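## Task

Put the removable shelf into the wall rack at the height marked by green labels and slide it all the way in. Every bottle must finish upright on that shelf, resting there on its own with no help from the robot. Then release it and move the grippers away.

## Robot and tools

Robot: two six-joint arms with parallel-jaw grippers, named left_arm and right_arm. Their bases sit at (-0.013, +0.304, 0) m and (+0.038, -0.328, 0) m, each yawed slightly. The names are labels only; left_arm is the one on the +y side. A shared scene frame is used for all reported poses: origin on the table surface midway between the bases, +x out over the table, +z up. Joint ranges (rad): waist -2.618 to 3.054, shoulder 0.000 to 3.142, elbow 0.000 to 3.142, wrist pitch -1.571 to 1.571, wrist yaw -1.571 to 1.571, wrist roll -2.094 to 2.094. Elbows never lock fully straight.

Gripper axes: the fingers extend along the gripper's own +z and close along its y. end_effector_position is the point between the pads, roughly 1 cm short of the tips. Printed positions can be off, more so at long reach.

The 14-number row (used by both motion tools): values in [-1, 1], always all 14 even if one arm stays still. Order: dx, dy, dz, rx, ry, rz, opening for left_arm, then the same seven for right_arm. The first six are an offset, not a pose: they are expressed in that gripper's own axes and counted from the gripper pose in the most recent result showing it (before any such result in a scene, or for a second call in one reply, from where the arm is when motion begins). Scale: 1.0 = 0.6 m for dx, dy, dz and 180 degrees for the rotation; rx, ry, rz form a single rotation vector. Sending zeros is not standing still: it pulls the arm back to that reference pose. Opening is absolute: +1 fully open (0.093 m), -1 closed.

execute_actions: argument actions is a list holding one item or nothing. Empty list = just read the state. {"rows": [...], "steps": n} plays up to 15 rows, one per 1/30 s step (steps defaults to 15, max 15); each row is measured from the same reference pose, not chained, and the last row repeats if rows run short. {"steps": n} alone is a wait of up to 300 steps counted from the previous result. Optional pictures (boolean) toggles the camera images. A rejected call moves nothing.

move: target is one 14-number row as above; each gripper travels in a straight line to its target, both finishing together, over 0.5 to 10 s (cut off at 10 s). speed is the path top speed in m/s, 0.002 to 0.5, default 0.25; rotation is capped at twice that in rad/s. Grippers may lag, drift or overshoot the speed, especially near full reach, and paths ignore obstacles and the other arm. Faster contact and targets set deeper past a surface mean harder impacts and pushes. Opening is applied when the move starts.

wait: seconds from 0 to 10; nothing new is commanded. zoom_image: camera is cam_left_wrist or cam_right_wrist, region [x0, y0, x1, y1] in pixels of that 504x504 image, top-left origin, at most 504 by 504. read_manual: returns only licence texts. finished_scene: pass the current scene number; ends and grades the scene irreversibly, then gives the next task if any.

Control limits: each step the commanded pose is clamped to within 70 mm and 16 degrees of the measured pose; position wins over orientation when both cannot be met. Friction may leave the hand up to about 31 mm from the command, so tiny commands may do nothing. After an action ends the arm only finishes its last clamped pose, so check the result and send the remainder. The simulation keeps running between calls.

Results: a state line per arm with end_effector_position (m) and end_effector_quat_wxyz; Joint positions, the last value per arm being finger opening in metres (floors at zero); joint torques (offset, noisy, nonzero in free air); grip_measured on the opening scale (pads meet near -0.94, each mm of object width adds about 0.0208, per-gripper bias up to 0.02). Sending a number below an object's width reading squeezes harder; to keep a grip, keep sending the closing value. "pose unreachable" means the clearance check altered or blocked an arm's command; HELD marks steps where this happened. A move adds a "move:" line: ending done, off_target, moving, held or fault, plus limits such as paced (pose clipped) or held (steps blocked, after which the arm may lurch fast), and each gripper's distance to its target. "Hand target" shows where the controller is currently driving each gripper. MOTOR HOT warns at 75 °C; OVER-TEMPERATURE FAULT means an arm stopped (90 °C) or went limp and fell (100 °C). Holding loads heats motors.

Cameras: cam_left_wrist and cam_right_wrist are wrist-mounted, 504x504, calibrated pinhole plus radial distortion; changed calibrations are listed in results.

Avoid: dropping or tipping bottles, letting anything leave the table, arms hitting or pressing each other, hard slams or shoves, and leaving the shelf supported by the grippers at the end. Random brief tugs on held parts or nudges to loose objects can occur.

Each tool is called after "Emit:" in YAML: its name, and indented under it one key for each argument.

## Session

Emit:
execute_actions:
  actions: []

Scene clock: 0.00 s of 6000.00 s.
left_arm: end_effector_position=(+0.3524, +0.2393, +0.4114) grip_measured=+0.999 end_effector_quat_wxyz=(+0.715, +0.057, +0.694, -0.068) | right_arm: end_effector_position=(+0.4018, -0.3990, +0.4133) grip_measured=+1.000 end_effector_quat_wxyz=(+0.712, +0.069, +0.695, -0.070)
Joint positions: left_arm=[-0.01   1.033  1.048  0.016  0.006 -0.013  0.093] | right_arm=[-0.011  1.033  1.062 -0.005  0.011  0.001  0.093]
Joint velocities: left_arm=[-0.007  0.002  0.007 -0.037 -0.007 -0.022  0.   ] | right_arm=[-0.002 -0.012  0.002 -0.022 -0.037  0.022  0.   ]
Joint torques (N m, as the arm reports them, + toward a larger angle): no reading
Hand target (left_arm): +0.352, +0.239, +0.411; +0.715, +0.057, +0.694, -0.068
Hand target (right_arm): +0.402, -0.399, +0.413; +0.712, +0.069, +0.695, -0.070

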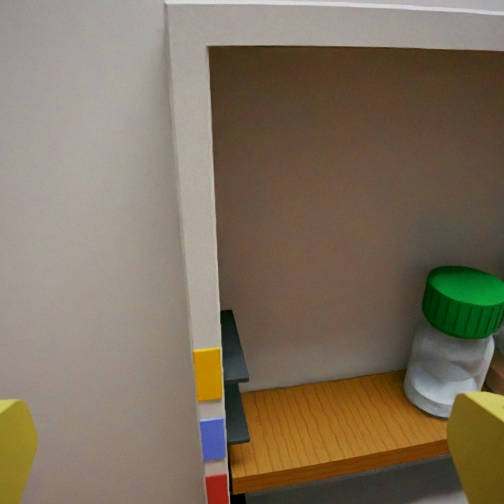

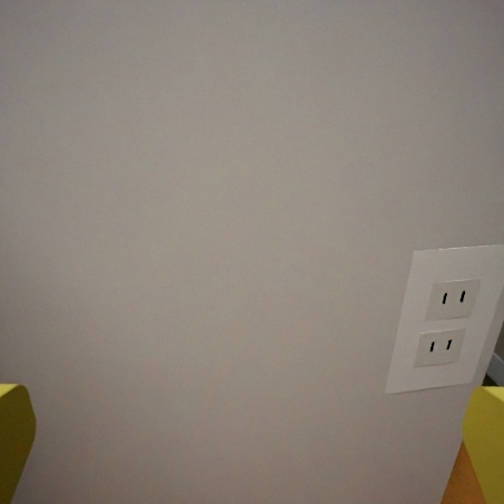

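Emit:
move:
  target: [0.3141, -0.1065, 0.0571, -0.0508, -0.0409, -0.5003, 0.5, 0.3063, 0.3636, -0.1172, -0.0409, 0.0506, 0.5028, 0.5]
  speed: 0.25

Scene clock: 14.73 s of 6000.00 s.
left_arm: end_effector_position=(+0.3806, +0.1717, +0.2346) grip_measured=+0.502 end_effector_quat_wxyz=(+0.497, -0.505, +0.483, -0.515) | right_arm: end_effector_position=(+0.3807, -0.1736, +0.2352) grip_measured=+0.502 end_effector_quat_wxyz=(+0.496, +0.510, +0.487, +0.507)
Joint positions: left_arm=[-0.37   1.426  0.568  0.884 -0.536 -1.596  0.069] | right_arm=[0.91  1.287 0.49  0.804 0.746 1.6   0.069]
Joint velocities: left_arm=[-0.007 -0.002  0.007 -0.051 -0.022 -0.007 -0.   ] | right_arm=[ 0.002  0.002  0.007 -0.022 -0.022 -0.081  0.001]
Joint torques (N m, as the arm reports them, + toward a larger angle): left_arm=[-0.7  -3.82  6.05  2.35 -0.25  0.07] | right_arm=[ 0.47 -3.14  6.25  2.49  0.13 -0.14]
Hand target (left_arm): +0.378, +0.171, +0.223; +0.495, -0.508, +0.489, -0.508
Hand target (right_arm): +0.379, -0.172, +0.228; +0.495, +0.512, +0.488, +0.504
Off the commanded pose (left_arm): 0.011 m, 1 deg.
Off the commanded pose (right_arm): 0.007 m, 1 deg.
After step 90, 7.83 s passed at rest.
move: off_target (left_arm)
camera_calibration (this result's frames):
cam_left_wrist: T_world_to_cam=[[-0.0267254, 0.0360001, 0.998994, -0.229691], [-0.426719, -0.904137, 0.021166, 0.352828], [0.903989, -0.425724, 0.0395253, -0.196175], [0, 0, 0, 1]] pos_world=[0.32176, 0.243757, 0.229746]
cam_right_wrist: T_world_to_cam=[[-0.00878039, 0.00788854, -0.99993, 0.237345], [-0.418059, 0.908355, 0.0108371, 0.354116], [0.908377, 0.418126, -0.00467783, -0.190348], [0, 0, 0, 1]] pos_world=[0.323033, -0.243946, 0.2326]

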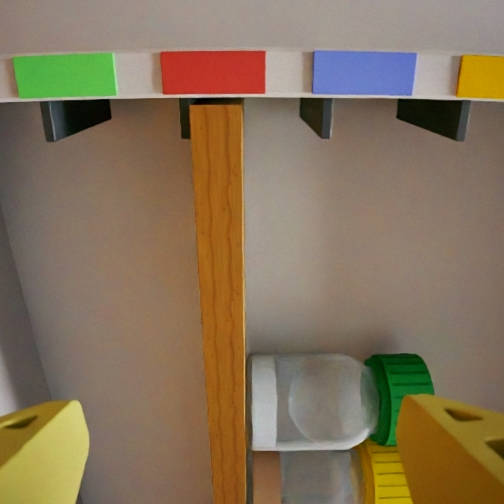

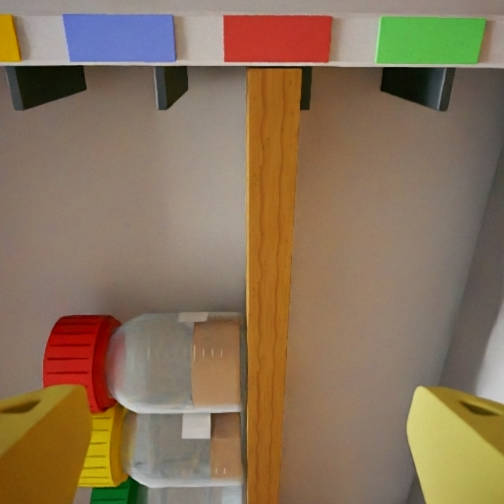

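Emit:
move:
  target: [0.009, 0.0152, 0.2222, -0.0051, -0.0007, 0.0057, 0.5, 0.0039, 0.0057, 0.2255, -0.0072, -0.0006, -0.007, 0.5]
  speed: 0.08

Scene clock: 32.73 s of 6000.00 s.
left_arm: end_effector_position=(+0.5074, +0.1671, +0.2250) grip_measured=+0.502 end_effector_quat_wxyz=(+0.498, -0.507, +0.490, -0.505) | right_arm: end_effector_position=(+0.5107, -0.1720, +0.2319) grip_measured=+0.502 end_effector_quat_wxyz=(+0.507, +0.503, +0.492, +0.499)
Joint positions: left_arm=[-0.212  1.864  1.023  0.846 -0.384 -1.593  0.069] | right_arm=[0.66  1.734 0.882 0.866 0.503 1.567 0.069]
Joint velocities: left_arm=[ 0.002 -0.007  0.022 -0.051 -0.007 -0.066  0.   ] | right_arm=[-0.007 -0.017  0.012 -0.037  0.11  -0.037 -0.   ]
Joint torques (N m, as the arm reports them, + toward a larger angle): left_arm=[ 0.53 -7.94 10.28  2.15  0.03  0.15] | right_arm=[-0.98 -7.75  9.49  2.55 -0.09 -0.23]
Hand target (left_arm): +0.514, +0.167, +0.227; +0.500, -0.503, +0.492, -0.505
Hand target (right_arm): +0.516, -0.172, +0.239; +0.510, +0.498, +0.487, +0.506
Off the commanded pose (left_arm): 0.008 m, 0 deg.
Off the commanded pose (right_arm): 0.009 m, 1 deg.
After step 90, 12.97 s passed at rest.
move: done
camera_calibration (this result's frames):
cam_left_wrist: T_world_to_cam=[[-0.00880023, 0.0209406, 0.999742, -0.223222], [-0.421154, -0.90686, 0.0152879, 0.401912], [0.906947, -0.42091, 0.0167998, -0.309571], [0, 0, 0, 1]] pos_world=[0.448067, 0.238851, 0.222221]
cam_right_wrist: T_world_to_cam=[[-0.00357357, -0.0239042, -0.999708, 0.227009], [-0.411173, 0.911331, -0.0203212, 0.411276], [0.911551, 0.41098, -0.0130855, -0.310081], [0, 0, 0, 1]] pos_world=[0.452571, -0.241945, 0.231243]

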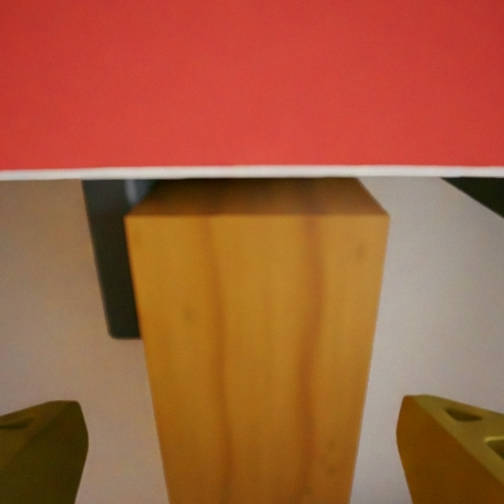

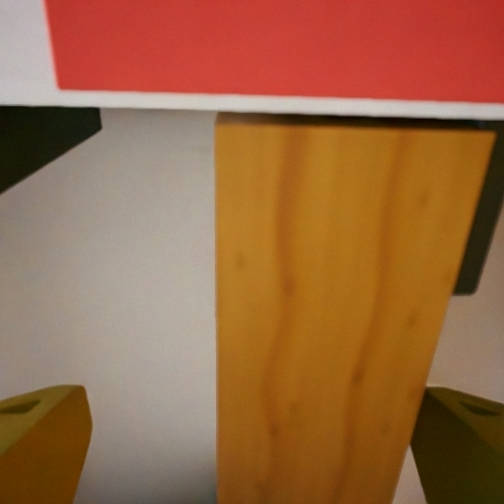

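Emit:
execute_actions:
  actions:
    - {"rows": [ [0.0004,-0.005,0.013,0.0006,0.0013,0.0006,0.5,0.0002,0.009,0.010,-0.0064,0.0013,0.0013,0.5], [0.0004,-0.007,0.015,0.0006,0.0013,0.0006,0.5,0.0002,0.006,0.0115,-0.0064,0.0013,0.0013,0.5], [0.0004,-0.009,0.0169,0.0006,0.0013,0.0006,0.5,0.0002,0.0027,0.013,-0.0064,0.0013,0.0013,0.5] ], "steps": 12}

Scene clock: 47.13 s of 6000.00 s.
left_arm: end_effector_position=(+0.5104, +0.1652, +0.2306) grip_measured=+0.502 end_effector_quat_wxyz=(+0.497, -0.505, +0.490, -0.507) | right_arm: end_effector_position=(+0.5130, -0.1700, +0.2241) grip_measured=+0.502 end_effector_quat_wxyz=(+0.505, +0.502, +0.496, +0.496)
Joint positions: left_arm=[-0.212  1.864  1.046  0.827 -0.379 -1.592  0.069] | right_arm=[0.66  1.757 0.882 0.878 0.499 1.566 0.069]
Joint velocities: left_arm=[ 0.007 -0.012 -0.012 -0.095 -0.007  0.022 -0.   ] | right_arm=[-0.012  0.012 -0.002  0.051 -0.007 -0.037 -0.   ]
Joint torques (N m, as the arm reports them, + toward a larger angle): left_arm=[ 0.73 -7.84 10.24  2.17  0.    0.08] | right_arm=[-1.26 -8.09  9.22  2.64 -0.08 -0.22]
Hand target (left_arm): +0.517, +0.167, +0.230; +0.498, -0.505, +0.492, -0.506
Hand target (right_arm): +0.518, -0.172, +0.233; +0.510, +0.497, +0.487, +0.505
Off the commanded pose (left_arm): 0.007 m, 0 deg.
Off the commanded pose (right_arm): 0.011 m, 2 deg.
Steps of this call (steps 1 to 90: nothing new was sent; then 11.00 s passed at rest; steps 91 to 102: all 12 steps of this action). Readings (end_effector_position):
91: left_arm (+0.5074, +0.1669, +0.2244) | right_arm (+0.5107, -0.1717, +0.2319)
92: left_arm (+0.5076, +0.1668, +0.2246) | right_arm (+0.5109, -0.1716, +0.2317)
94: left_arm (+0.5088, +0.1661, +0.2263) | right_arm (+0.5116, -0.1710, +0.2299)
98: left_arm (+0.5103, +0.1653, +0.2312) | right_arm (+0.5129, -0.1701, +0.2241)
102: the state above
camera_calibration (this result's frames):
cam_left_wrist: T_world_to_cam=[[-0.0119139, 0.0218283, 0.999691, -0.227293], [-0.425001, -0.905074, 0.0146974, 0.403188], [0.905115, -0.424694, 0.02006, -0.312355], [0, 0, 0, 1]] pos_world=[0.451365, 0.23722, 0.227563]
cam_right_wrist: T_world_to_cam=[[-0.0122244, -0.0293475, -0.999495, 0.222693], [-0.415519, 0.909328, -0.021618, 0.412446], [0.909502, 0.415045, -0.0233104, -0.309029], [0, 0, 0, 1]] pos_world=[0.455164, -0.240252, 0.224294]

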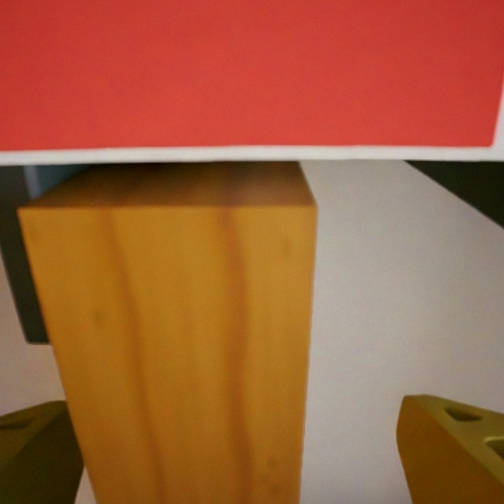

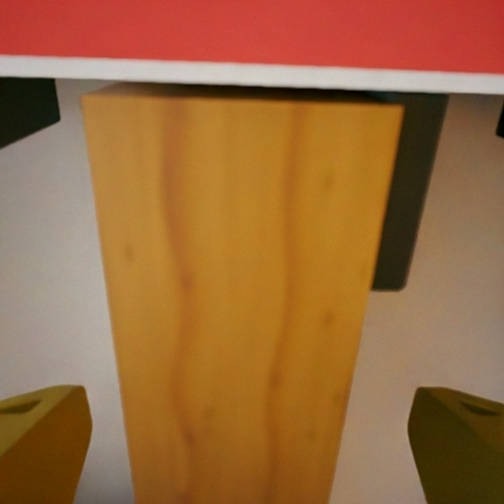

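Emit:
execute_actions:
  actions:
    - {"rows": [[0,0.003,0,0,0,0,-0.82,0,0.004,0,0,0,0,-0.82]], "steps": 15}

Scene clock: 50.73 s of 6000.00 s.
left_arm: end_effector_position=(+0.5104, +0.1651, +0.2295) grip_measured=-0.757 end_effector_quat_wxyz=(+0.495, -0.507, +0.490, -0.507) | right_arm: end_effector_position=(+0.5129, -0.1701, +0.2283) grip_measured=-0.738 end_effector_quat_wxyz=(+0.504, +0.503, +0.490, +0.502)
Joint positions: left_arm=[-0.212  1.864  1.046  0.823 -0.379 -1.597  0.009] | right_arm=[0.66  1.753 0.884 0.885 0.499 1.574 0.01 ]
Joint velocities: left_arm=[ 0.002  0.002 -0.012 -0.007  0.037  0.022  0.002] | right_arm=[-0.007 -0.002 -0.002  0.007  0.022 -0.007 -0.   ]
Joint torques (N m, as the arm reports them, + toward a larger angle): left_arm=[-0.06 -8.76  7.82  2.37 -0.12  0.11] | right_arm=[-0.33 -8.86  7.56  2.24  0.01 -0.25]
Hand target (left_arm): +0.510, +0.165, +0.229; +0.497, -0.505, +0.490, -0.507
Hand target (right_arm): +0.513, -0.170, +0.226; +0.505, +0.502, +0.496, +0.496
Off the commanded pose (left_arm): 0.001 m, 0 deg.
Off the commanded pose (right_arm): 0.002 m, 1 deg.
Steps of this call (steps 1 to 90: nothing new was sent; then 0.10 s passed at rest; steps 91 to 105: all 15 steps of this action). Readings (end_effector_position):
91: left_arm (+0.5104, +0.1651, +0.2299) | right_arm (+0.5130, -0.1700, +0.2242)
92: left_arm (+0.5104, +0.1651, +0.2299) | right_arm (+0.5130, -0.1700, +0.2238)
94: left_arm (+0.5104, +0.1651, +0.2299) | right_arm (+0.5131, -0.1699, +0.2257)
98: left_arm (+0.5104, +0.1651, +0.2295) | right_arm (+0.5129, -0.1701, +0.2283)
105: the state above
camera_calibration (this result's frames):
cam_left_wrist: T_world_to_cam=[[-0.00802611, 0.0252551, 0.999649, -0.228755], [-0.425308, -0.90484, 0.0194451, 0.402177], [0.905013, -0.425003, 0.0180035, -0.311837], [0, 0, 0, 1]] pos_world=[0.45143, 0.237152, 0.226468]
cam_right_wrist: T_world_to_cam=[[-0.000961595, -0.0154864, -0.99988, 0.223577], [-0.415381, 0.909545, -0.0136878, 0.410699], [0.909647, 0.415317, -0.00730738, -0.312505], [0, 0, 0, 1]] pos_world=[0.45508, -0.240298, 0.226888]

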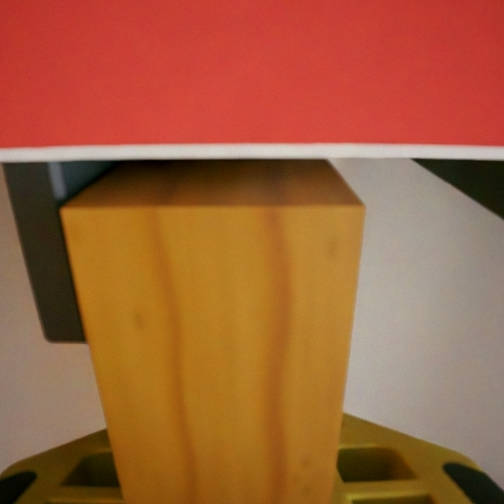

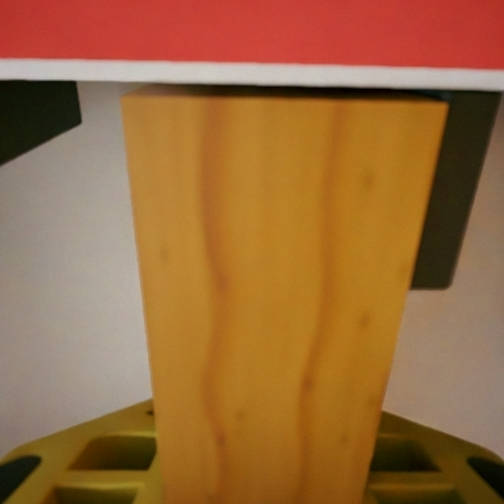

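Emit:
execute_actions:
  actions:
    - {"rows": [ [-0.0002,-0.0093,0.0,0.0052,0,0,-0.82,0.0003,0.0094,0.0,-0.0052,0,0,-0.82], [-0.0004,-0.0186,0.0,0.0104,0,0,-0.82,0.0007,0.0188,0.0,-0.0104,0,0,-0.82], [-0.0006,-0.0279,-0.003,0.0156,0,0,-0.82,0.001,0.0282,-0.003,-0.0156,0,0,-0.82], [-0.0008,-0.0372,-0.007,0.0208,0,0,-0.82,0.0013,0.0376,-0.007,-0.0208,0,0,-0.82], [-0.001,-0.0466,-0.012,0.0261,0,0,-0.82,0.0017,0.0471,-0.012,-0.0261,0,0,-0.82], [-0.0012,-0.0559,-0.0175,0.0313,0,0,-0.82,0.002,0.0565,-0.0175,-0.0313,0,0,-0.82], [-0.0014,-0.0652,-0.023,0.0365,0,0,-0.82,0.0023,0.0659,-0.023,-0.0365,0,0,-0.82], [-0.0016,-0.0745,-0.0285,0.0417,0,0,-0.82,0.0027,0.0753,-0.0285,-0.0417,0,0,-0.82], [-0.0018,-0.0745,-0.034,0.0417,0,0,-0.82,0.003,0.0753,-0.034,-0.0417,0,0,-0.82], [-0.002,-0.0745,-0.0395,0.0417,0,0,-0.82,0.0033,0.0753,-0.0394,-0.0417,0,0,-0.82], [-0.0022,-0.0745,-0.045,0.0417,0,0,-0.82,0.0037,0.0753,-0.0448,-0.0417,0,0,-0.82], [-0.0024,-0.0745,-0.0505,0.0417,0,0,-0.82,0.004,0.0753,-0.0502,-0.0417,0,0,-0.82], [-0.0026,-0.0745,-0.056,0.0417,0,0,-0.82,0.0043,0.0753,-0.0556,-0.0417,0,0,-0.82], [-0.0028,-0.0745,-0.0615,0.0417,0,0,-0.82,0.0047,0.0753,-0.061,-0.0417,0,0,-0.82], [-0.003,-0.0745,-0.0662,0.0417,0,0,-0.82,0.005,0.0753,-0.0657,-0.0417,0,0,-0.82] ], "steps": 15}
  pictures: false

Emit:
wait:
  seconds: 0.4

Scene clock: 65.30 s of 6000.00 s.
left_arm: end_effector_position=(+0.4873, +0.1656, +0.2300) grip_measured=-0.757 end_effector_quat_wxyz=(+0.496, -0.504, +0.493, -0.508) | right_arm: end_effector_position=(+0.4878, -0.1691, +0.2299) grip_measured=-0.738 end_effector_quat_wxyz=(+0.507, +0.503, +0.491, +0.500)
Joint positions: left_arm=[-0.232  1.791  0.949  0.85  -0.393 -1.591  0.009] | right_arm=[0.7   1.675 0.801 0.889 0.542 1.568 0.01 ]
Joint velocities: left_arm=[-0.081 -0.315 -0.379  0.037 -0.125 -0.022 -0.   ] | right_arm=[ 0.159 -0.291 -0.31  -0.037  0.11   0.095  0.001]
Joint torques (N m, as the arm reports them, + toward a larger angle): left_arm=[ -0.76 -11.48   7.74   3.14  -0.14   0.47] | right_arm=[  0.62 -11.25   7.85   3.55  -0.05  -0.74]
Hand target (left_arm): +0.473, +0.167, +0.273; +0.525, -0.476, +0.457, -0.537
Hand target (right_arm): +0.474, -0.168, +0.271; +0.533, +0.474, +0.456, +0.532
Off the commanded pose (left_arm): 0.047 m, 7 deg.
Off the commanded pose (right_arm): 0.046 m, 8 deg.
Steps of this call (steps 1 to 90: nothing new was sent; then 11.07 s passed at rest; steps 91 to 105: all 15 steps of this action). Readings (end_effector_position):
91: left_arm (+0.5104, +0.1651, +0.2295) | right_arm (+0.5129, -0.1701, +0.2285)
92: left_arm (+0.5104, +0.1651, +0.2295) | right_arm (+0.5129, -0.1701, +0.2287)
94: left_arm (+0.5104, +0.1651, +0.2299) | right_arm (+0.5129, -0.1701, +0.2292)
98: left_arm (+0.5078, +0.1650, +0.2306) | right_arm (+0.5096, -0.1699, +0.2306)
105: the state above

Scene clock: 65.70 s of 6000.00 s.
left_arm: end_effector_position=(+0.4814, +0.1660, +0.2300) grip_measured=-0.757 end_effector_quat_wxyz=(+0.496, -0.504, +0.493, -0.507) | right_arm: end_effector_position=(+0.4819, -0.1687, +0.2297) grip_measured=-0.738 end_effector_quat_wxyz=(+0.507, +0.503, +0.491, +0.499)
Joint positions: left_arm=[-0.238  1.772  0.926  0.853 -0.401 -1.591  0.009] | right_arm=[0.711 1.658 0.782 0.889 0.556 1.569 0.01 ]
Joint velocities: left_arm=[-0.007 -0.002  0.007 -0.095  0.007 -0.022 -0.001] | right_arm=[-0.002  0.007 -0.002  0.007  0.022 -0.007  0.001]
Joint torques (N m, as the arm reports them, + toward a larger angle): left_arm=[ -0.62 -11.41   7.97   3.18  -0.25   0.46] | right_arm=[  0.52 -11.06   7.86   3.55   0.05  -0.73]
Hand target (left_arm): +0.473, +0.167, +0.273; +0.525, -0.476, +0.457, -0.537
Hand target (right_arm): +0.474, -0.168, +0.271; +0.533, +0.474, +0.456, +0.532
Off the commanded pose (left_arm): 0.045 m, 7 deg.
Off the commanded pose (right_arm): 0.044 m, 8 deg.
Steps of this call (steps 1 to 12: nothing new was sent). Readings (end_effector_position):
1: left_arm (+0.4844, +0.1657, +0.2302) | right_arm (+0.4850, -0.1689, +0.2298)
2: left_arm (+0.4826, +0.1659, +0.2302) | right_arm (+0.4831, -0.1688, +0.2300)
4: left_arm (+0.4814, +0.1660, +0.2299) | right_arm (+0.4819, -0.1687, +0.2297)
8: left_arm (+0.4814, +0.1660, +0.2300) | right_arm (+0.4819, -0.1687, +0.2297)
12: the state above
camera_calibration (this result's frames):
cam_left_wrist: T_world_to_cam=[[-0.00963873, 0.0192599, 0.999768, -0.227803], [-0.428753, -0.903324, 0.0132684, 0.393449], [0.90337, -0.428525, 0.0169646, -0.2836], [0, 0, 0, 1]] pos_world=[0.422693, 0.23827, 0.227341]
cam_right_wrist: T_world_to_cam=[[-0.00357646, -0.0215788, -0.999761, 0.225175], [-0.410149, 0.911837, -0.0182138, 0.395515], [0.912011, 0.409986, -0.0121117, -0.285761], [0, 0, 0, 1]] pos_world=[0.423643, -0.238628, 0.228864]

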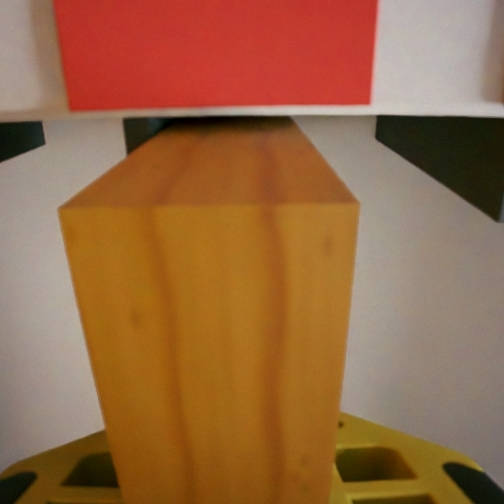

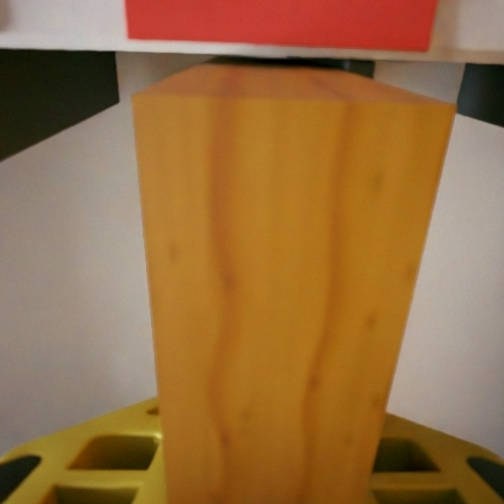

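Emit:
execute_actions:
  actions:
    - {"rows": [ [-0.0017,-0.0735,-0.021,0.0414,-0.0017,-0.0021,-0.82,0.0027,0.0723,-0.0172,-0.0419,0.0014,0.0024,-0.82], [-0.0017,-0.0736,-0.0261,0.0414,-0.0017,-0.0021,-0.82,0.0026,0.0724,-0.0221,-0.0419,0.0014,0.0024,-0.82], [-0.0017,-0.0736,-0.0327,0.0414,-0.0017,-0.0021,-0.82,0.0025,0.0725,-0.0286,-0.0419,0.0014,0.0024,-0.82], [-0.0017,-0.0737,-0.0404,0.0414,-0.0017,-0.0021,-0.82,0.0024,0.0726,-0.036,-0.0419,0.0014,0.0024,-0.82], [-0.0017,-0.0737,-0.0486,0.0414,-0.0017,-0.0021,-0.82,0.0022,0.0727,-0.0439,-0.0419,0.0014,0.0024,-0.82], [-0.0017,-0.0738,-0.0568,0.0414,-0.0017,-0.0021,-0.82,0.002,0.0728,-0.0518,-0.0419,0.0014,0.0024,-0.82], [-0.0017,-0.0738,-0.065,0.0414,-0.0017,-0.0021,-0.82,0.0019,0.0729,-0.0597,-0.0419,0.0014,0.0024,-0.82], [-0.0017,-0.0739,-0.0731,0.0414,-0.0017,-0.0021,-0.82,0.0017,0.0729,-0.0677,-0.0419,0.0014,0.0024,-0.82], [-0.0017,-0.0739,-0.0813,0.0414,-0.0017,-0.0021,-0.82,0.0016,0.073,-0.0756,-0.0419,0.0014,0.0024,-0.82], [-0.0017,-0.074,-0.0895,0.0414,-0.0017,-0.0021,-0.82,0.0014,0.0731,-0.0835,-0.0419,0.0014,0.0024,-0.82], [-0.0017,-0.074,-0.0977,0.0414,-0.0017,-0.0021,-0.82,0.0012,0.0732,-0.0914,-0.0419,0.0014,0.0024,-0.82], [-0.0017,-0.0741,-0.1054,0.0414,-0.0017,-0.0021,-0.82,0.0011,0.0733,-0.0988,-0.0419,0.0014,0.0024,-0.82], [-0.0017,-0.0741,-0.112,0.0414,-0.0017,-0.0021,-0.82,0.001,0.0734,-0.1053,-0.0419,0.0014,0.0024,-0.82], [-0.0017,-0.0742,-0.1171,0.0414,-0.0017,-0.0021,-0.82,0.0009,0.0735,-0.1102,-0.0419,0.0014,0.0024,-0.82], [-0.0017,-0.0742,-0.1202,0.0414,-0.0017,-0.0021,-0.82,0.0008,0.0735,-0.1132,-0.0419,0.0014,0.0024,-0.82] ], "steps": 15}
  pictures: false

Emit:
wait:
  seconds: 0.4

Scene clock: 92.00 s of 6000.00 s.
left_arm: end_effector_position=(+0.4254, +0.1665, +0.2320) grip_measured=-0.757 end_effector_quat_wxyz=(+0.496, -0.506, +0.491, -0.507) | right_arm: end_effector_position=(+0.4274, -0.1679, +0.2323) grip_measured=-0.738 end_effector_quat_wxyz=(+0.506, +0.502, +0.490, +0.502)
Joint positions: left_arm=[-0.31   1.587  0.725  0.869 -0.475 -1.594  0.009] | right_arm=[0.812 1.481 0.612 0.889 0.651 1.567 0.01 ]
Joint velocities: left_arm=[-0.159 -0.383 -0.325 -0.007 -0.212  0.022  0.   ] | right_arm=[ 0.222 -0.359 -0.281  0.007  0.256 -0.081  0.   ]
Joint torques (N m, as the arm reports them, + toward a larger angle): left_arm=[-0.57 -9.33  8.42  3.16 -0.04  0.57] | right_arm=[ 0.47 -9.    8.42  3.44 -0.09 -0.79]
Hand target (left_arm): +0.412, +0.168, +0.273; +0.524, -0.478, +0.456, -0.537
Hand target (right_arm): +0.415, -0.169, +0.271; +0.531, +0.477, +0.456, +0.531
Off the commanded pose (left_arm): 0.045 m, 7 deg.
Off the commanded pose (right_arm): 0.043 m, 7 deg.
Steps of this call (steps 1 to 90: nothing new was sent; then 22.80 s passed at rest; steps 91 to 105: all 15 steps of this action). Readings (end_effector_position):
91: left_arm (+0.4812, +0.1662, +0.2299) | right_arm (+0.4816, -0.1688, +0.2297)
92: left_arm (+0.4800, +0.1661, +0.2298) | right_arm (+0.4804, -0.1687, +0.2297)
94: left_arm (+0.4752, +0.1660, +0.2298) | right_arm (+0.4758, -0.1685, +0.2296)
98: left_arm (+0.4583, +0.1661, +0.2294) | right_arm (+0.4593, -0.1682, +0.2294)
105: the state above

Scene clock: 92.40 s of 6000.00 s.
left_arm: end_effector_position=(+0.4196, +0.1668, +0.2361) grip_measured=-0.757 end_effector_quat_wxyz=(+0.499, -0.504, +0.488, -0.509) | right_arm: end_effector_position=(+0.4216, -0.1680, +0.2356) grip_measured=-0.738 end_effector_quat_wxyz=(+0.508, +0.500, +0.488, +0.504)
Joint positions: left_arm=[-0.32   1.564  0.709  0.873 -0.488 -1.588  0.009] | right_arm=[0.826 1.459 0.6   0.889 0.667 1.561 0.01 ]
Joint velocities: left_arm=[ 0.002 -0.007 -0.017  0.051 -0.037 -0.007 -0.001] | right_arm=[-0.002 -0.002  0.007  0.007  0.022  0.022 -0.001]
Joint torques (N m, as the arm reports them, + toward a larger angle): left_arm=[-0.73 -9.24  8.08  3.08 -0.22  0.53] | right_arm=[ 0.55 -8.74  8.1   3.4   0.08 -0.8 ]
Hand target (left_arm): +0.412, +0.168, +0.273; +0.524, -0.478, +0.456, -0.537
Hand target (right_arm): +0.415, -0.169, +0.271; +0.531, +0.477, +0.457, +0.531
Off the commanded pose (left_arm): 0.039 m, 7 deg.
Off the commanded pose (right_arm): 0.038 m, 7 deg.
Steps of this call (steps 1 to 12: nothing new was sent). Readings (end_effector_position):
1: left_arm (+0.4223, +0.1665, +0.2331) | right_arm (+0.4245, -0.1679, +0.2331)
2: left_arm (+0.4205, +0.1666, +0.2341) | right_arm (+0.4227, -0.1679, +0.2341)
4: left_arm (+0.4196, +0.1668, +0.2359) | right_arm (+0.4217, -0.1680, +0.2354)
8: left_arm (+0.4196, +0.1668, +0.2361) | right_arm (+0.4216, -0.1680, +0.2356)
12: the state above
camera_calibration (this result's frames):
cam_left_wrist: T_world_to_cam=[[-0.0199683, 0.0229099, 0.999538, -0.230731], [-0.423689, -0.905724, 0.0122954, 0.366107], [0.905588, -0.423248, 0.0277924, -0.231842], [0, 0, 0, 1]] pos_world=[0.360461, 0.238751, 0.232567]
cam_right_wrist: T_world_to_cam=[[0.00859754, -0.0180623, -0.9998, 0.226369], [-0.413292, 0.910379, -0.0200008, 0.371751], [0.910558, 0.413382, 0.000362019, -0.232796], [0, 0, 0, 1]] pos_world=[0.36367, -0.238112, 0.233844]

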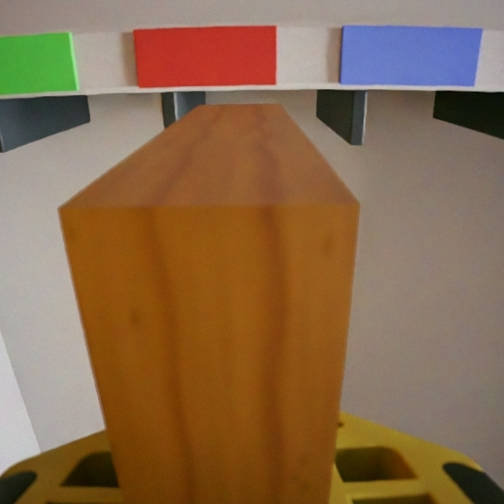

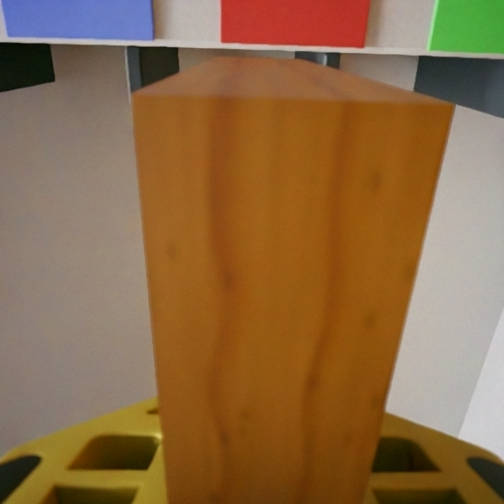

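Emit:
execute_actions:
  actions:
    - {"rows": [ [-0.0006,-0.0611,-0.0165,0.0382,0.0002,-0.001,-0.82,0.002,0.0603,-0.0119,-0.0381,0.0002,0.001,-0.82], [-0.0007,-0.0571,-0.0161,0.0382,0.0002,-0.001,-0.82,0.002,0.0563,-0.0118,-0.0381,0.0002,0.001,-0.82], [-0.0008,-0.0519,-0.0157,0.0382,0.0002,-0.001,-0.82,0.0019,0.0511,-0.0116,-0.0381,0.0002,0.001,-0.82], [-0.0009,-0.0459,-0.0151,0.0382,0.0002,-0.001,-0.82,0.0019,0.0451,-0.0113,-0.0381,0.0002,0.001,-0.82], [-0.0011,-0.0394,-0.0146,0.0382,0.0002,-0.001,-0.82,0.0018,0.0386,-0.0111,-0.0381,0.0002,0.001,-0.82], [-0.0013,-0.033,-0.014,0.0382,0.0002,-0.001,-0.82,0.0018,0.0322,-0.0109,-0.0381,0.0002,0.001,-0.82], [-0.0014,-0.0266,-0.0134,0.0382,0.0002,-0.001,-0.82,0.0017,0.0258,-0.0106,-0.0381,0.0002,0.001,-0.82], [-0.0016,-0.0202,-0.0129,0.0382,0.0002,-0.001,-0.82,0.0017,0.0194,-0.0104,-0.0381,0.0002,0.001,-0.82], [-0.0017,-0.0138,-0.0123,0.0382,0.0002,-0.001,-0.82,0.0016,0.013,-0.0101,-0.0381,0.0002,0.001,-0.82], [-0.0019,-0.0074,-0.0117,0.0382,0.0002,-0.001,-0.82,0.0016,0.0066,-0.0099,-0.0381,0.0002,0.001,-0.82], [-0.0021,-0.0009,-0.0112,0.0382,0.0002,-0.001,-0.82,0.0015,0.0001,-0.0097,-0.0381,0.0002,0.001,-0.82], [-0.0022,0.0051,-0.0106,0.0382,0.0002,-0.001,-0.82,0.0015,-0.0059,-0.0094,-0.0381,0.0002,0.001,-0.82], [-0.0023,0.0103,-0.0102,0.0382,0.0002,-0.001,-0.82,0.0014,-0.0111,-0.0092,-0.0381,0.0002,0.001,-0.82], [-0.0024,0.0143,-0.0098,0.0382,0.0002,-0.001,-0.82,0.0014,-0.0151,-0.0091,-0.0381,0.0002,0.001,-0.82], [-0.0025,0.0167,-0.0096,0.0382,0.0002,-0.001,-0.82,0.0014,-0.0175,-0.009,-0.0381,0.0002,0.001,-0.82] ], "steps": 15}
  pictures: false

Emit:
wait:
  seconds: 0.5

Scene clock: 109.13 s of 6000.00 s.
left_arm: end_effector_position=(+0.4146, +0.1673, +0.1984) grip_measured=-0.757 end_effector_quat_wxyz=(+0.497, -0.505, +0.492, -0.505) | right_arm: end_effector_position=(+0.4179, -0.1663, +0.1974) grip_measured=-0.738 end_effector_quat_wxyz=(+0.505, +0.500, +0.493, +0.501)
Joint positions: left_arm=[-0.325  1.654  0.623  1.036 -0.492 -1.589  0.009] | right_arm=[0.837 1.572 0.517 1.072 0.672 1.564 0.01 ]
Joint velocities: left_arm=[ 0.002  0.369 -0.149  0.3    0.007 -0.037 -0.001] | right_arm=[-0.002  0.364 -0.173  0.315 -0.022  0.051 -0.   ]
Joint torques (N m, as the arm reports them, + toward a larger angle): left_arm=[-0.08 -7.59  7.12  3.2  -0.08  0.65] | right_arm=[-0.14 -7.31  6.93  3.44  0.06 -0.92]
Hand target (left_arm): +0.412, +0.169, +0.226; +0.524, -0.478, +0.459, -0.535
Hand target (right_arm): +0.415, -0.168, +0.224; +0.531, +0.477, +0.459, +0.529
Off the commanded pose (left_arm): 0.028 m, 8 deg.
Off the commanded pose (right_arm): 0.028 m, 7 deg.
Steps of this call (steps 1 to 90: nothing new was sent; then 13.23 s passed at rest; steps 91 to 105: all 15 steps of this action). Readings (end_effector_position):
91: left_arm (+0.4193, +0.1668, +0.2358) | right_arm (+0.4215, -0.1679, +0.2356)
92: left_arm (+0.4188, +0.1670, +0.2353) | right_arm (+0.4211, -0.1678, +0.2355)
94: left_arm (+0.4173, +0.1676, +0.2337) | right_arm (+0.4195, -0.1674, +0.2342)
98: left_arm (+0.4136, +0.1675, +0.2281) | right_arm (+0.4169, -0.1672, +0.2270)
105: the state above

Scene clock: 109.63 s of 6000.00 s.
left_arm: end_effector_position=(+0.4145, +0.1673, +0.1965) grip_measured=-0.757 end_effector_quat_wxyz=(+0.500, -0.502, +0.486, -0.511) | right_arm: end_effector_position=(+0.4178, -0.1664, +0.1953) grip_measured=-0.738 end_effector_quat_wxyz=(+0.507, +0.498, +0.488, +0.506)
Joint positions: left_arm=[-0.325  1.677  0.613  1.089 -0.492 -1.586  0.009] | right_arm=[0.837 1.596 0.506 1.125 0.672 1.558 0.01 ]
Joint velocities: left_arm=[-0.012  0.007  0.002 -0.007  0.007 -0.037  0.   ] | right_arm=[-0.002 -0.007 -0.017  0.022 -0.051 -0.007 -0.   ]
Joint torques (N m, as the arm reports them, + toward a larger angle): left_arm=[ 0.02 -7.71  7.24  3.22 -0.1   0.48] | right_arm=[-0.14 -7.45  6.79  3.49  0.06 -0.79]
Hand target (left_arm): +0.412, +0.169, +0.226; +0.524, -0.478, +0.459, -0.535
Hand target (right_arm): +0.415, -0.168, +0.224; +0.531, +0.477, +0.460, +0.528
Off the commanded pose (left_arm): 0.029 m, 7 deg.
Off the commanded pose (right_arm): 0.030 m, 7 deg.
Steps of this call (steps 1 to 15: nothing new was sent). Readings (end_effector_position):
1: left_arm (+0.4146, +0.1673, +0.1947) | right_arm (+0.4179, -0.1663, +0.1937)
2: left_arm (+0.4146, +0.1673, +0.1918) | right_arm (+0.4179, -0.1663, +0.1910)
4: left_arm (+0.4146, +0.1673, +0.1901) | right_arm (+0.4178, -0.1664, +0.1894)
8: left_arm (+0.4146, +0.1673, +0.1946) | right_arm (+0.4178, -0.1664, +0.1934)
15: the state above
camera_calibration (this result's frames):
cam_left_wrist: T_world_to_cam=[[-0.0256122, 0.0233717, 0.999399, -0.188998], [-0.425089, -0.905093, 0.0102723, 0.365765], [0.904789, -0.424571, 0.0331165, -0.226492], [0, 0, 0, 1]] pos_world=[0.35557, 0.239307, 0.192628]
cam_right_wrist: T_world_to_cam=[[0.0130963, -0.0170555, -0.999769, 0.184407], [-0.418345, 0.908046, -0.0209708, 0.369806], [0.908194, 0.418523, 0.00475699, -0.228924], [0, 0, 0, 1]] pos_world=[0.360199, -0.236846, 0.193208]

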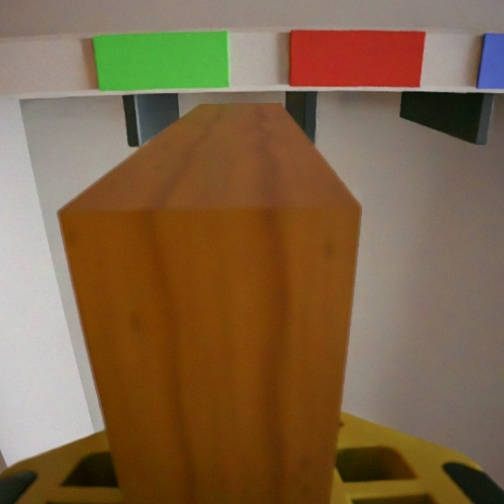

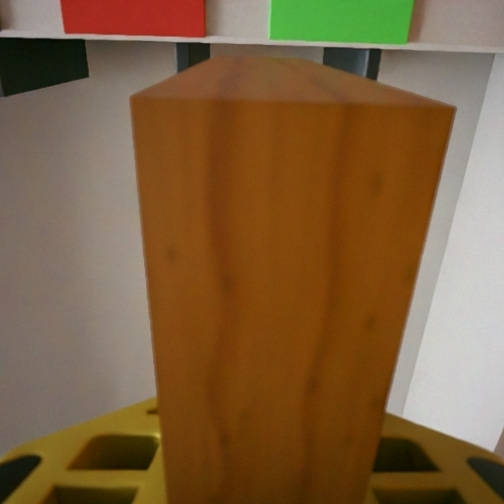

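Emit:
zoom_image:
  camera: "cam_left_wrist"
  region: [110, 60, 330, 150]

Emit:
zoom_image:
  camera: "cam_right_wrist"
  region: [160, 20, 400, 110]

Region (110, 60, 330, 150) of cam_left_wrist's 504x504 image, scaled by 2.291, with more detail than that image has; it fills the top 206 rows of this view, and the rest is white.

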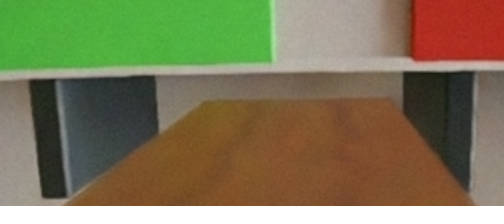

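Region (160, 20, 400, 110) of cam_right_wrist's 504x504 image, scaled by 2.100, with more detail than that image has; it fills the top 189 rows of this view, and the rest is white.

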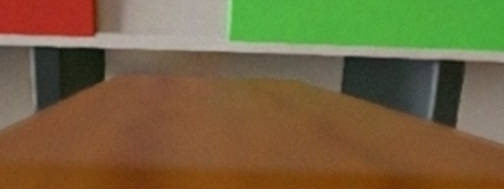

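Emit:
execute_actions:
  actions:
    - {"rows": [ [0.0002,-0.052,0.002,0.0366,-0.0001,-0.0006,-0.82,-0.0009,0.0525,0.001,-0.0379,-0.0013,0.0005,-0.82], [0.0002,-0.0548,0.0045,0.0373,-0.0001,-0.0006,-0.82,-0.0013,0.0555,0.0034,-0.0386,-0.0013,0.0005,-0.82], [0.0002,-0.0576,0.0075,0.038,-0.0001,-0.0006,-0.82,-0.0016,0.0585,0.0063,-0.0393,-0.0013,0.0005,-0.82], [0.0002,-0.0604,0.0108,0.0387,-0.0001,-0.0006,-0.82,-0.002,0.0615,0.0095,-0.04,-0.0013,0.0005,-0.82], [0.0002,-0.0632,0.0141,0.0394,-0.0001,-0.0006,-0.82,-0.0024,0.0645,0.0128,-0.0407,-0.0013,0.0005,-0.82], [0.0002,-0.066,0.0174,0.0401,-0.0001,-0.0006,-0.82,-0.0028,0.0675,0.016,-0.0414,-0.0013,0.0005,-0.82], [0.0002,-0.0688,0.0207,0.0408,-0.0001,-0.0006,-0.82,-0.0031,0.0705,0.0193,-0.0421,-0.0013,0.0005,-0.82], [0.0002,-0.0716,0.024,0.0415,-0.0001,-0.0006,-0.82,-0.0035,0.0735,0.0225,-0.0428,-0.0013,0.0005,-0.82], [0.0002,-0.0716,0.0273,0.0415,-0.0001,-0.0006,-0.82,-0.0035,0.0735,0.0258,-0.0428,-0.0013,0.0005,-0.82], [0.0002,-0.0716,0.0306,0.0415,-0.0001,-0.0006,-0.82,-0.0035,0.0735,0.029,-0.0428,-0.0013,0.0005,-0.82], [0.0002,-0.0716,0.0339,0.0415,-0.0001,-0.0006,-0.82,-0.0035,0.0735,0.0323,-0.0428,-0.0013,0.0005,-0.82], [0.0002,-0.0716,0.0372,0.0415,-0.0001,-0.0006,-0.82,-0.0035,0.0735,0.0355,-0.0428,-0.0013,0.0005,-0.82], [0.0002,-0.0716,0.04,0.0415,-0.0001,-0.0006,-0.82,-0.0035,0.0735,0.0383,-0.0428,-0.0013,0.0005,-0.82], [0.0002,-0.0716,0.0425,0.0415,-0.0001,-0.0006,-0.82,-0.0035,0.0735,0.0408,-0.0428,-0.0013,0.0005,-0.82] ], "steps": 15}
  pictures: false

Emit:
wait:
  seconds: 0.5

Scene clock: 132.30 s of 6000.00 s.
left_arm: end_effector_position=(+0.4280, +0.1663, +0.2044) grip_measured=-0.757 end_effector_quat_wxyz=(+0.505, -0.497, +0.480, -0.517) | right_arm: end_effector_position=(+0.4313, -0.1681, +0.2047) grip_measured=-0.738 end_effector_quat_wxyz=(+0.514, +0.492, +0.483, +0.511)
Joint positions: left_arm=[-0.307  1.711  0.667  1.095 -0.473 -1.578  0.009] | right_arm=[0.802 1.619 0.551 1.13  0.637 1.539 0.01 ]
Joint velocities: left_arm=[ 0.081  0.154  0.149 -0.037  0.11   0.022  0.   ] | right_arm=[-0.105  0.115  0.149  0.037 -0.11  -0.022 -0.001]
Joint torques (N m, as the arm reports them, + toward a larger angle): left_arm=[ 0.96 -7.41 10.56  2.9   0.04  0.53] | right_arm=[-1.47 -7.44  9.47  3.32 -0.05 -0.77]
Hand target (left_arm): +0.436, +0.169, +0.240; +0.532, -0.470, +0.452, -0.540
Hand target (right_arm): +0.438, -0.171, +0.240; +0.540, +0.467, +0.452, +0.535
Off the commanded pose (left_arm): 0.037 m, 6 deg.
Off the commanded pose (right_arm): 0.037 m, 6 deg.
Steps of this call (steps 1 to 90: nothing new was sent; then 19.17 s passed at rest; steps 91 to 105: all 15 steps of this action). Readings (end_effector_position):
91: left_arm (+0.4145, +0.1673, +0.1971) | right_arm (+0.4177, -0.1664, +0.1959)
92: left_arm (+0.4145, +0.1673, +0.1973) | right_arm (+0.4177, -0.1664, +0.1963)
94: left_arm (+0.4145, +0.1673, +0.1980) | right_arm (+0.4177, -0.1665, +0.1971)
98: left_arm (+0.4148, +0.1668, +0.1985) | right_arm (+0.4190, -0.1672, +0.1977)
105: the state above

Scene clock: 132.80 s of 6000.00 s.
left_arm: end_effector_position=(+0.4301, +0.1663, +0.2025) grip_measured=-0.757 end_effector_quat_wxyz=(+0.504, -0.497, +0.482, -0.516) | right_arm: end_effector_position=(+0.4335, -0.1678, +0.2030) grip_measured=-0.738 end_effector_quat_wxyz=(+0.514, +0.491, +0.485, +0.509)
Joint positions: left_arm=[-0.304  1.721  0.673  1.094 -0.469 -1.578  0.009] | right_arm=[0.797 1.627 0.557 1.128 0.631 1.539 0.01 ]
Joint velocities: left_arm=[-0.007  0.007  0.007 -0.037  0.022  0.037 -0.   ] | right_arm=[-0.002 -0.012 -0.002  0.037  0.022 -0.022 -0.001]
Joint torques (N m, as the arm reports them, + toward a larger angle): left_arm=[ 1.03 -7.7  10.73  2.94  0.07  0.56] | right_arm=[-1.57 -7.47  9.82  3.34 -0.12 -0.77]
Hand target (left_arm): +0.436, +0.169, +0.239; +0.532, -0.470, +0.453, -0.540
Hand target (right_arm): +0.438, -0.171, +0.240; +0.540, +0.467, +0.452, +0.535
Off the commanded pose (left_arm): 0.039 m, 6 deg.
Off the commanded pose (right_arm): 0.038 m, 7 deg.
Steps of this call (steps 1 to 15: nothing new was sent). Readings (end_effector_position):
1: left_arm (+0.4292, +0.1664, +0.2043) | right_arm (+0.4326, -0.1680, +0.2047)
2: left_arm (+0.4299, +0.1664, +0.2039) | right_arm (+0.4332, -0.1680, +0.2041)
4: left_arm (+0.4301, +0.1663, +0.2028) | right_arm (+0.4335, -0.1679, +0.2033)
8: left_arm (+0.4301, +0.1663, +0.2025) | right_arm (+0.4335, -0.1678, +0.2030)
15: the state above
camera_calibration (this result's frames):
cam_left_wrist: T_world_to_cam=[[-0.0445495, 0.0242896, 0.998712, -0.186411], [-0.4267, -0.904388, 0.00296179, 0.373475], [0.903295, -0.426019, 0.0506544, -0.243911], [0, 0, 0, 1]] pos_world=[0.371381, 0.238383, 0.197419]
cam_right_wrist: T_world_to_cam=[[0.0317378, -0.0247716, -0.999189, 0.182405], [-0.41816, 0.907668, -0.0357849, 0.380723], [0.907819, 0.418956, 0.0184489, -0.245241], [0, 0, 0, 1]] pos_world=[0.376048, -0.238306, 0.200406]

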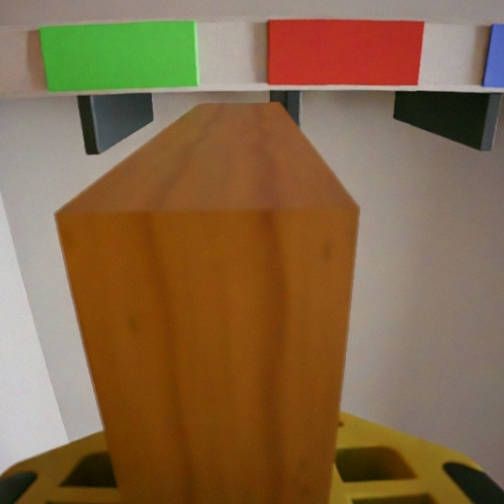

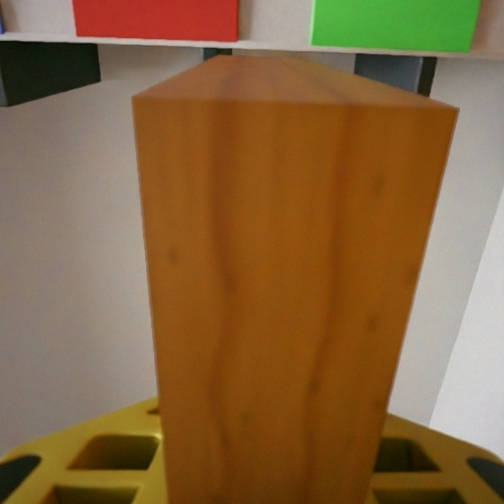

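Emit:
execute_actions:
  actions:
    - {"rows": [ [-0.0021,-0.058,0.0172,0.0337,-0.0008,-0.0006,-0.82,-0.0021,0.0568,0.0153,-0.0343,-0.0016,0.003,-0.82], [-0.0022,-0.0541,0.0171,0.0316,-0.0008,-0.0006,-0.82,-0.0021,0.0527,0.0151,-0.0322,-0.0016,0.003,-0.82], [-0.0023,-0.0501,0.0169,0.0295,-0.0008,-0.0006,-0.82,-0.0021,0.0485,0.0149,-0.0301,-0.0016,0.003,-0.82], [-0.0024,-0.0462,0.0168,0.0274,-0.0008,-0.0006,-0.82,-0.0021,0.0444,0.0147,-0.028,-0.0016,0.003,-0.82], [-0.0024,-0.0462,0.0168,0.0274,-0.0008,-0.0006,-0.82,-0.0021,0.0444,0.0147,-0.028,-0.0016,0.003,-0.82], [-0.0024,-0.0462,0.0168,0.0274,-0.0008,-0.0006,-0.82,-0.0021,0.0444,0.0147,-0.028,-0.0016,0.003,-0.82], [-0.0024,-0.0461,0.0195,0.0274,-0.0008,-0.0006,-0.82,-0.0021,0.0443,0.0174,-0.028,-0.0016,0.003,-0.82], [-0.0024,-0.0459,0.023,0.0274,-0.0008,-0.0006,-0.82,-0.002,0.0441,0.0209,-0.028,-0.0016,0.003,-0.82], [-0.0023,-0.0457,0.0272,0.0274,-0.0008,-0.0006,-0.82,-0.002,0.0439,0.0251,-0.028,-0.0016,0.003,-0.82], [-0.0023,-0.0456,0.0317,0.0274,-0.0008,-0.0006,-0.82,-0.0019,0.0437,0.0296,-0.028,-0.0016,0.003,-0.82], [-0.0023,-0.0454,0.0362,0.0274,-0.0008,-0.0006,-0.82,-0.0019,0.0435,0.0341,-0.028,-0.0016,0.003,-0.82], [-0.0023,-0.0452,0.0407,0.0274,-0.0008,-0.0006,-0.82,-0.0018,0.0433,0.0386,-0.028,-0.0016,0.003,-0.82], [-0.0022,-0.045,0.0452,0.0274,-0.0008,-0.0006,-0.82,-0.0018,0.0431,0.0431,-0.028,-0.0016,0.003,-0.82], [-0.0022,-0.0448,0.0497,0.0274,-0.0008,-0.0006,-0.82,-0.0017,0.0429,0.0475,-0.028,-0.0016,0.003,-0.82], [-0.0022,-0.0447,0.0535,0.0274,-0.0008,-0.0006,-0.82,-0.0017,0.0427,0.0513,-0.028,-0.0016,0.003,-0.82] ], "steps": 15}
  pictures: false

Emit:
wait:
  seconds: 0.5

Scene clock: 157.77 s of 6000.00 s.
left_arm: end_effector_position=(+0.4455, +0.1664, +0.1921) grip_measured=-0.757 end_effector_quat_wxyz=(+0.498, -0.504, +0.488, -0.509) | right_arm: end_effector_position=(+0.4490, -0.1678, +0.1928) grip_measured=-0.738 end_effector_quat_wxyz=(+0.507, +0.498, +0.491, +0.503)
Joint positions: left_arm=[-0.283  1.778  0.724  1.072 -0.449 -1.591  0.009] | right_arm=[0.767 1.684 0.601 1.108 0.602 1.559 0.01 ]
Joint velocities: left_arm=[ 0.1    0.193  0.271 -0.051  0.154  0.022 -0.001] | right_arm=[-0.149  0.193  0.242 -0.022 -0.183 -0.066  0.   ]
Joint torques (N m, as the arm reports them, + toward a larger angle): left_arm=[ 1.27 -8.3  10.65  3.02 -0.01  0.52] | right_arm=[-1.73 -8.07  9.81  3.36 -0.01 -0.77]
Hand target (left_arm): +0.457, +0.170, +0.230; +0.526, -0.476, +0.459, -0.535
Hand target (right_arm): +0.459, -0.171, +0.230; +0.534, +0.474, +0.459, +0.529
Off the commanded pose (left_arm): 0.042 m, 6 deg.
Off the commanded pose (right_arm): 0.040 m, 7 deg.
Steps of this call (steps 1 to 90: nothing new was sent; then 21.47 s passed at rest; steps 91 to 105: all 15 steps of this action). Readings (end_effector_position):
91: left_arm (+0.4301, +0.1663, +0.2025) | right_arm (+0.4335, -0.1678, +0.2030)
92: left_arm (+0.4302, +0.1663, +0.2024) | right_arm (+0.4335, -0.1678, +0.2030)
94: left_arm (+0.4302, +0.1664, +0.2019) | right_arm (+0.4338, -0.1677, +0.2016)
98: left_arm (+0.4312, +0.1666, +0.1969) | right_arm (+0.4348, -0.1675, +0.1970)
105: the state above

Scene clock: 158.27 s of 6000.00 s.
left_arm: end_effector_position=(+0.4502, +0.1664, +0.1915) grip_measured=-0.757 end_effector_quat_wxyz=(+0.497, -0.505, +0.489, -0.509) | right_arm: end_effector_position=(+0.4537, -0.1675, +0.1921) grip_measured=-0.738 end_effector_quat_wxyz=(+0.506, +0.498, +0.493, +0.502)
Joint positions: left_arm=[-0.276  1.791  0.741  1.064 -0.441 -1.592  0.009] | right_arm=[0.758 1.697 0.617 1.1   0.591 1.561 0.01 ]
Joint velocities: left_arm=[-0.007  0.012 -0.012 -0.037 -0.037 -0.037 -0.   ] | right_arm=[-0.002 -0.007  0.002 -0.081  0.007 -0.037 -0.   ]
Joint torques (N m, as the arm reports them, + toward a larger angle): left_arm=[ 1.06 -8.42 10.85  2.99  0.04  0.53] | right_arm=[-1.6  -8.29  9.79  3.37 -0.09 -0.75]
Hand target (left_arm): +0.457, +0.170, +0.230; +0.526, -0.476, +0.459, -0.535
Hand target (right_arm): +0.459, -0.171, +0.230; +0.534, +0.474, +0.459, +0.529
Off the commanded pose (left_arm): 0.041 m, 7 deg.
Off the commanded pose (right_arm): 0.039 m, 7 deg.
Steps of this call (steps 1 to 15: nothing new was sent). Readings (end_effector_position):
1: left_arm (+0.4478, +0.1664, +0.1923) | right_arm (+0.4513, -0.1677, +0.1929)
2: left_arm (+0.4492, +0.1665, +0.1922) | right_arm (+0.4528, -0.1677, +0.1928)
4: left_arm (+0.4502, +0.1664, +0.1921) | right_arm (+0.4537, -0.1675, +0.1926)
8: left_arm (+0.4502, +0.1664, +0.1916) | right_arm (+0.4537, -0.1675, +0.1922)
15: the state above
camera_calibration (this result's frames):
cam_left_wrist: T_world_to_cam=[[-0.0158066, 0.0239095, 0.999589, -0.18753], [-0.426439, -0.904394, 0.0148892, 0.379794], [0.904378, -0.426029, 0.0244913, -0.256875], [0, 0, 0, 1]] pos_world=[0.391307, 0.23853, 0.188089]
cam_right_wrist: T_world_to_cam=[[0.0023975, -0.0248629, -0.999688, 0.184205], [-0.420343, 0.907059, -0.0235672, 0.387039], [0.907362, 0.420268, -0.00827625, -0.257957], [0, 0, 0, 1]] pos_world=[0.396308, -0.238076, 0.191134]

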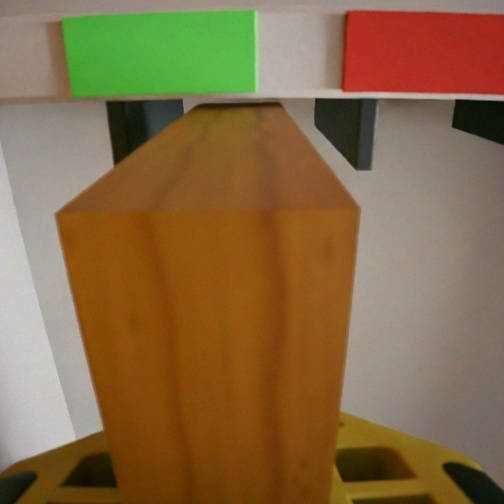

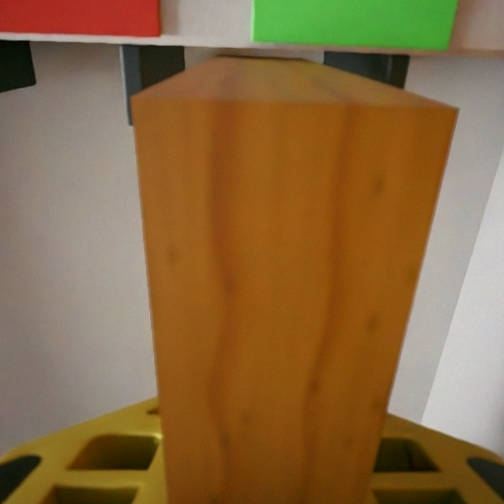

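Emit:
execute_actions:
  actions: []

Scene clock: 165.97 s of 6000.00 s.
left_arm: end_effector_position=(+0.4502, +0.1664, +0.1915) grip_measured=-0.757 end_effector_quat_wxyz=(+0.497, -0.505, +0.489, -0.509) | right_arm: end_effector_position=(+0.4537, -0.1675, +0.1921) grip_measured=-0.738 end_effector_quat_wxyz=(+0.506, +0.498, +0.493, +0.502)
Joint positions: left_arm=[-0.276  1.791  0.741  1.064 -0.441 -1.592  0.009] | right_arm=[0.758 1.697 0.617 1.1   0.591 1.561 0.01 ]
Joint velocities: left_arm=[ 0.002 -0.022  0.007 -0.007 -0.081 -0.007  0.   ] | right_arm=[-0.012 -0.012 -0.007  0.007  0.037 -0.007 -0.001]
Joint torques (N m, as the arm reports them, + toward a larger angle): left_arm=[ 1.09 -8.38 10.85  2.97  0.06  0.53] | right_arm=[-1.6  -8.28  9.79  3.38 -0.08 -0.75]
Hand target (left_arm): +0.457, +0.170, +0.230; +0.526, -0.476, +0.459, -0.535
Hand target (right_arm): +0.459, -0.171, +0.230; +0.534, +0.474, +0.459, +0.529
Off the commanded pose (left_arm): 0.041 m, 7 deg.
Off the commanded pose (right_arm): 0.039 m, 7 deg.
Steps of this call (steps 1 to 90: nothing new was sent; then 4.70 s passed at rest). Readings (end_effector_position):
1: left_arm (+0.4502, +0.1664, +0.1915) | right_arm (+0.4537, -0.1675, +0.1921)
2: left_arm (+0.4502, +0.1664, +0.1915) | right_arm (+0.4537, -0.1675, +0.1921)
4: left_arm (+0.4502, +0.1664, +0.1915) | right_arm (+0.4537, -0.1675, +0.1921)
8: left_arm (+0.4502, +0.1664, +0.1915) | right_arm (+0.4537, -0.1675, +0.1921)
90: the state above
camera_calibration (this result's frames):
cam_left_wrist: T_world_to_cam=[[-0.0158066, 0.0239095, 0.999589, -0.18753], [-0.426439, -0.904394, 0.0148892, 0.379794], [0.904378, -0.426029, 0.0244913, -0.256875], [0, 0, 0, 1]] pos_world=[0.391307, 0.23853, 0.188089]
cam_right_wrist: T_world_to_cam=[[0.0023975, -0.0248629, -0.999688, 0.184205], [-0.420343, 0.907059, -0.0235672, 0.387039], [0.907362, 0.420268, -0.00827625, -0.257957], [0, 0, 0, 1]] pos_world=[0.396308, -0.238076, 0.191134]

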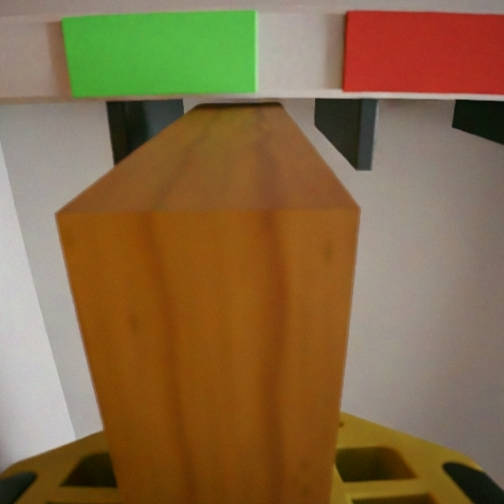

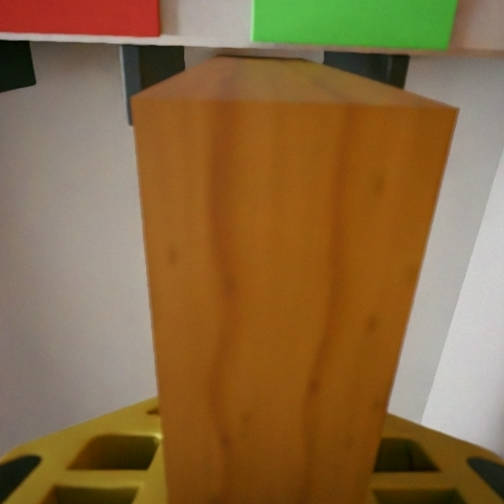

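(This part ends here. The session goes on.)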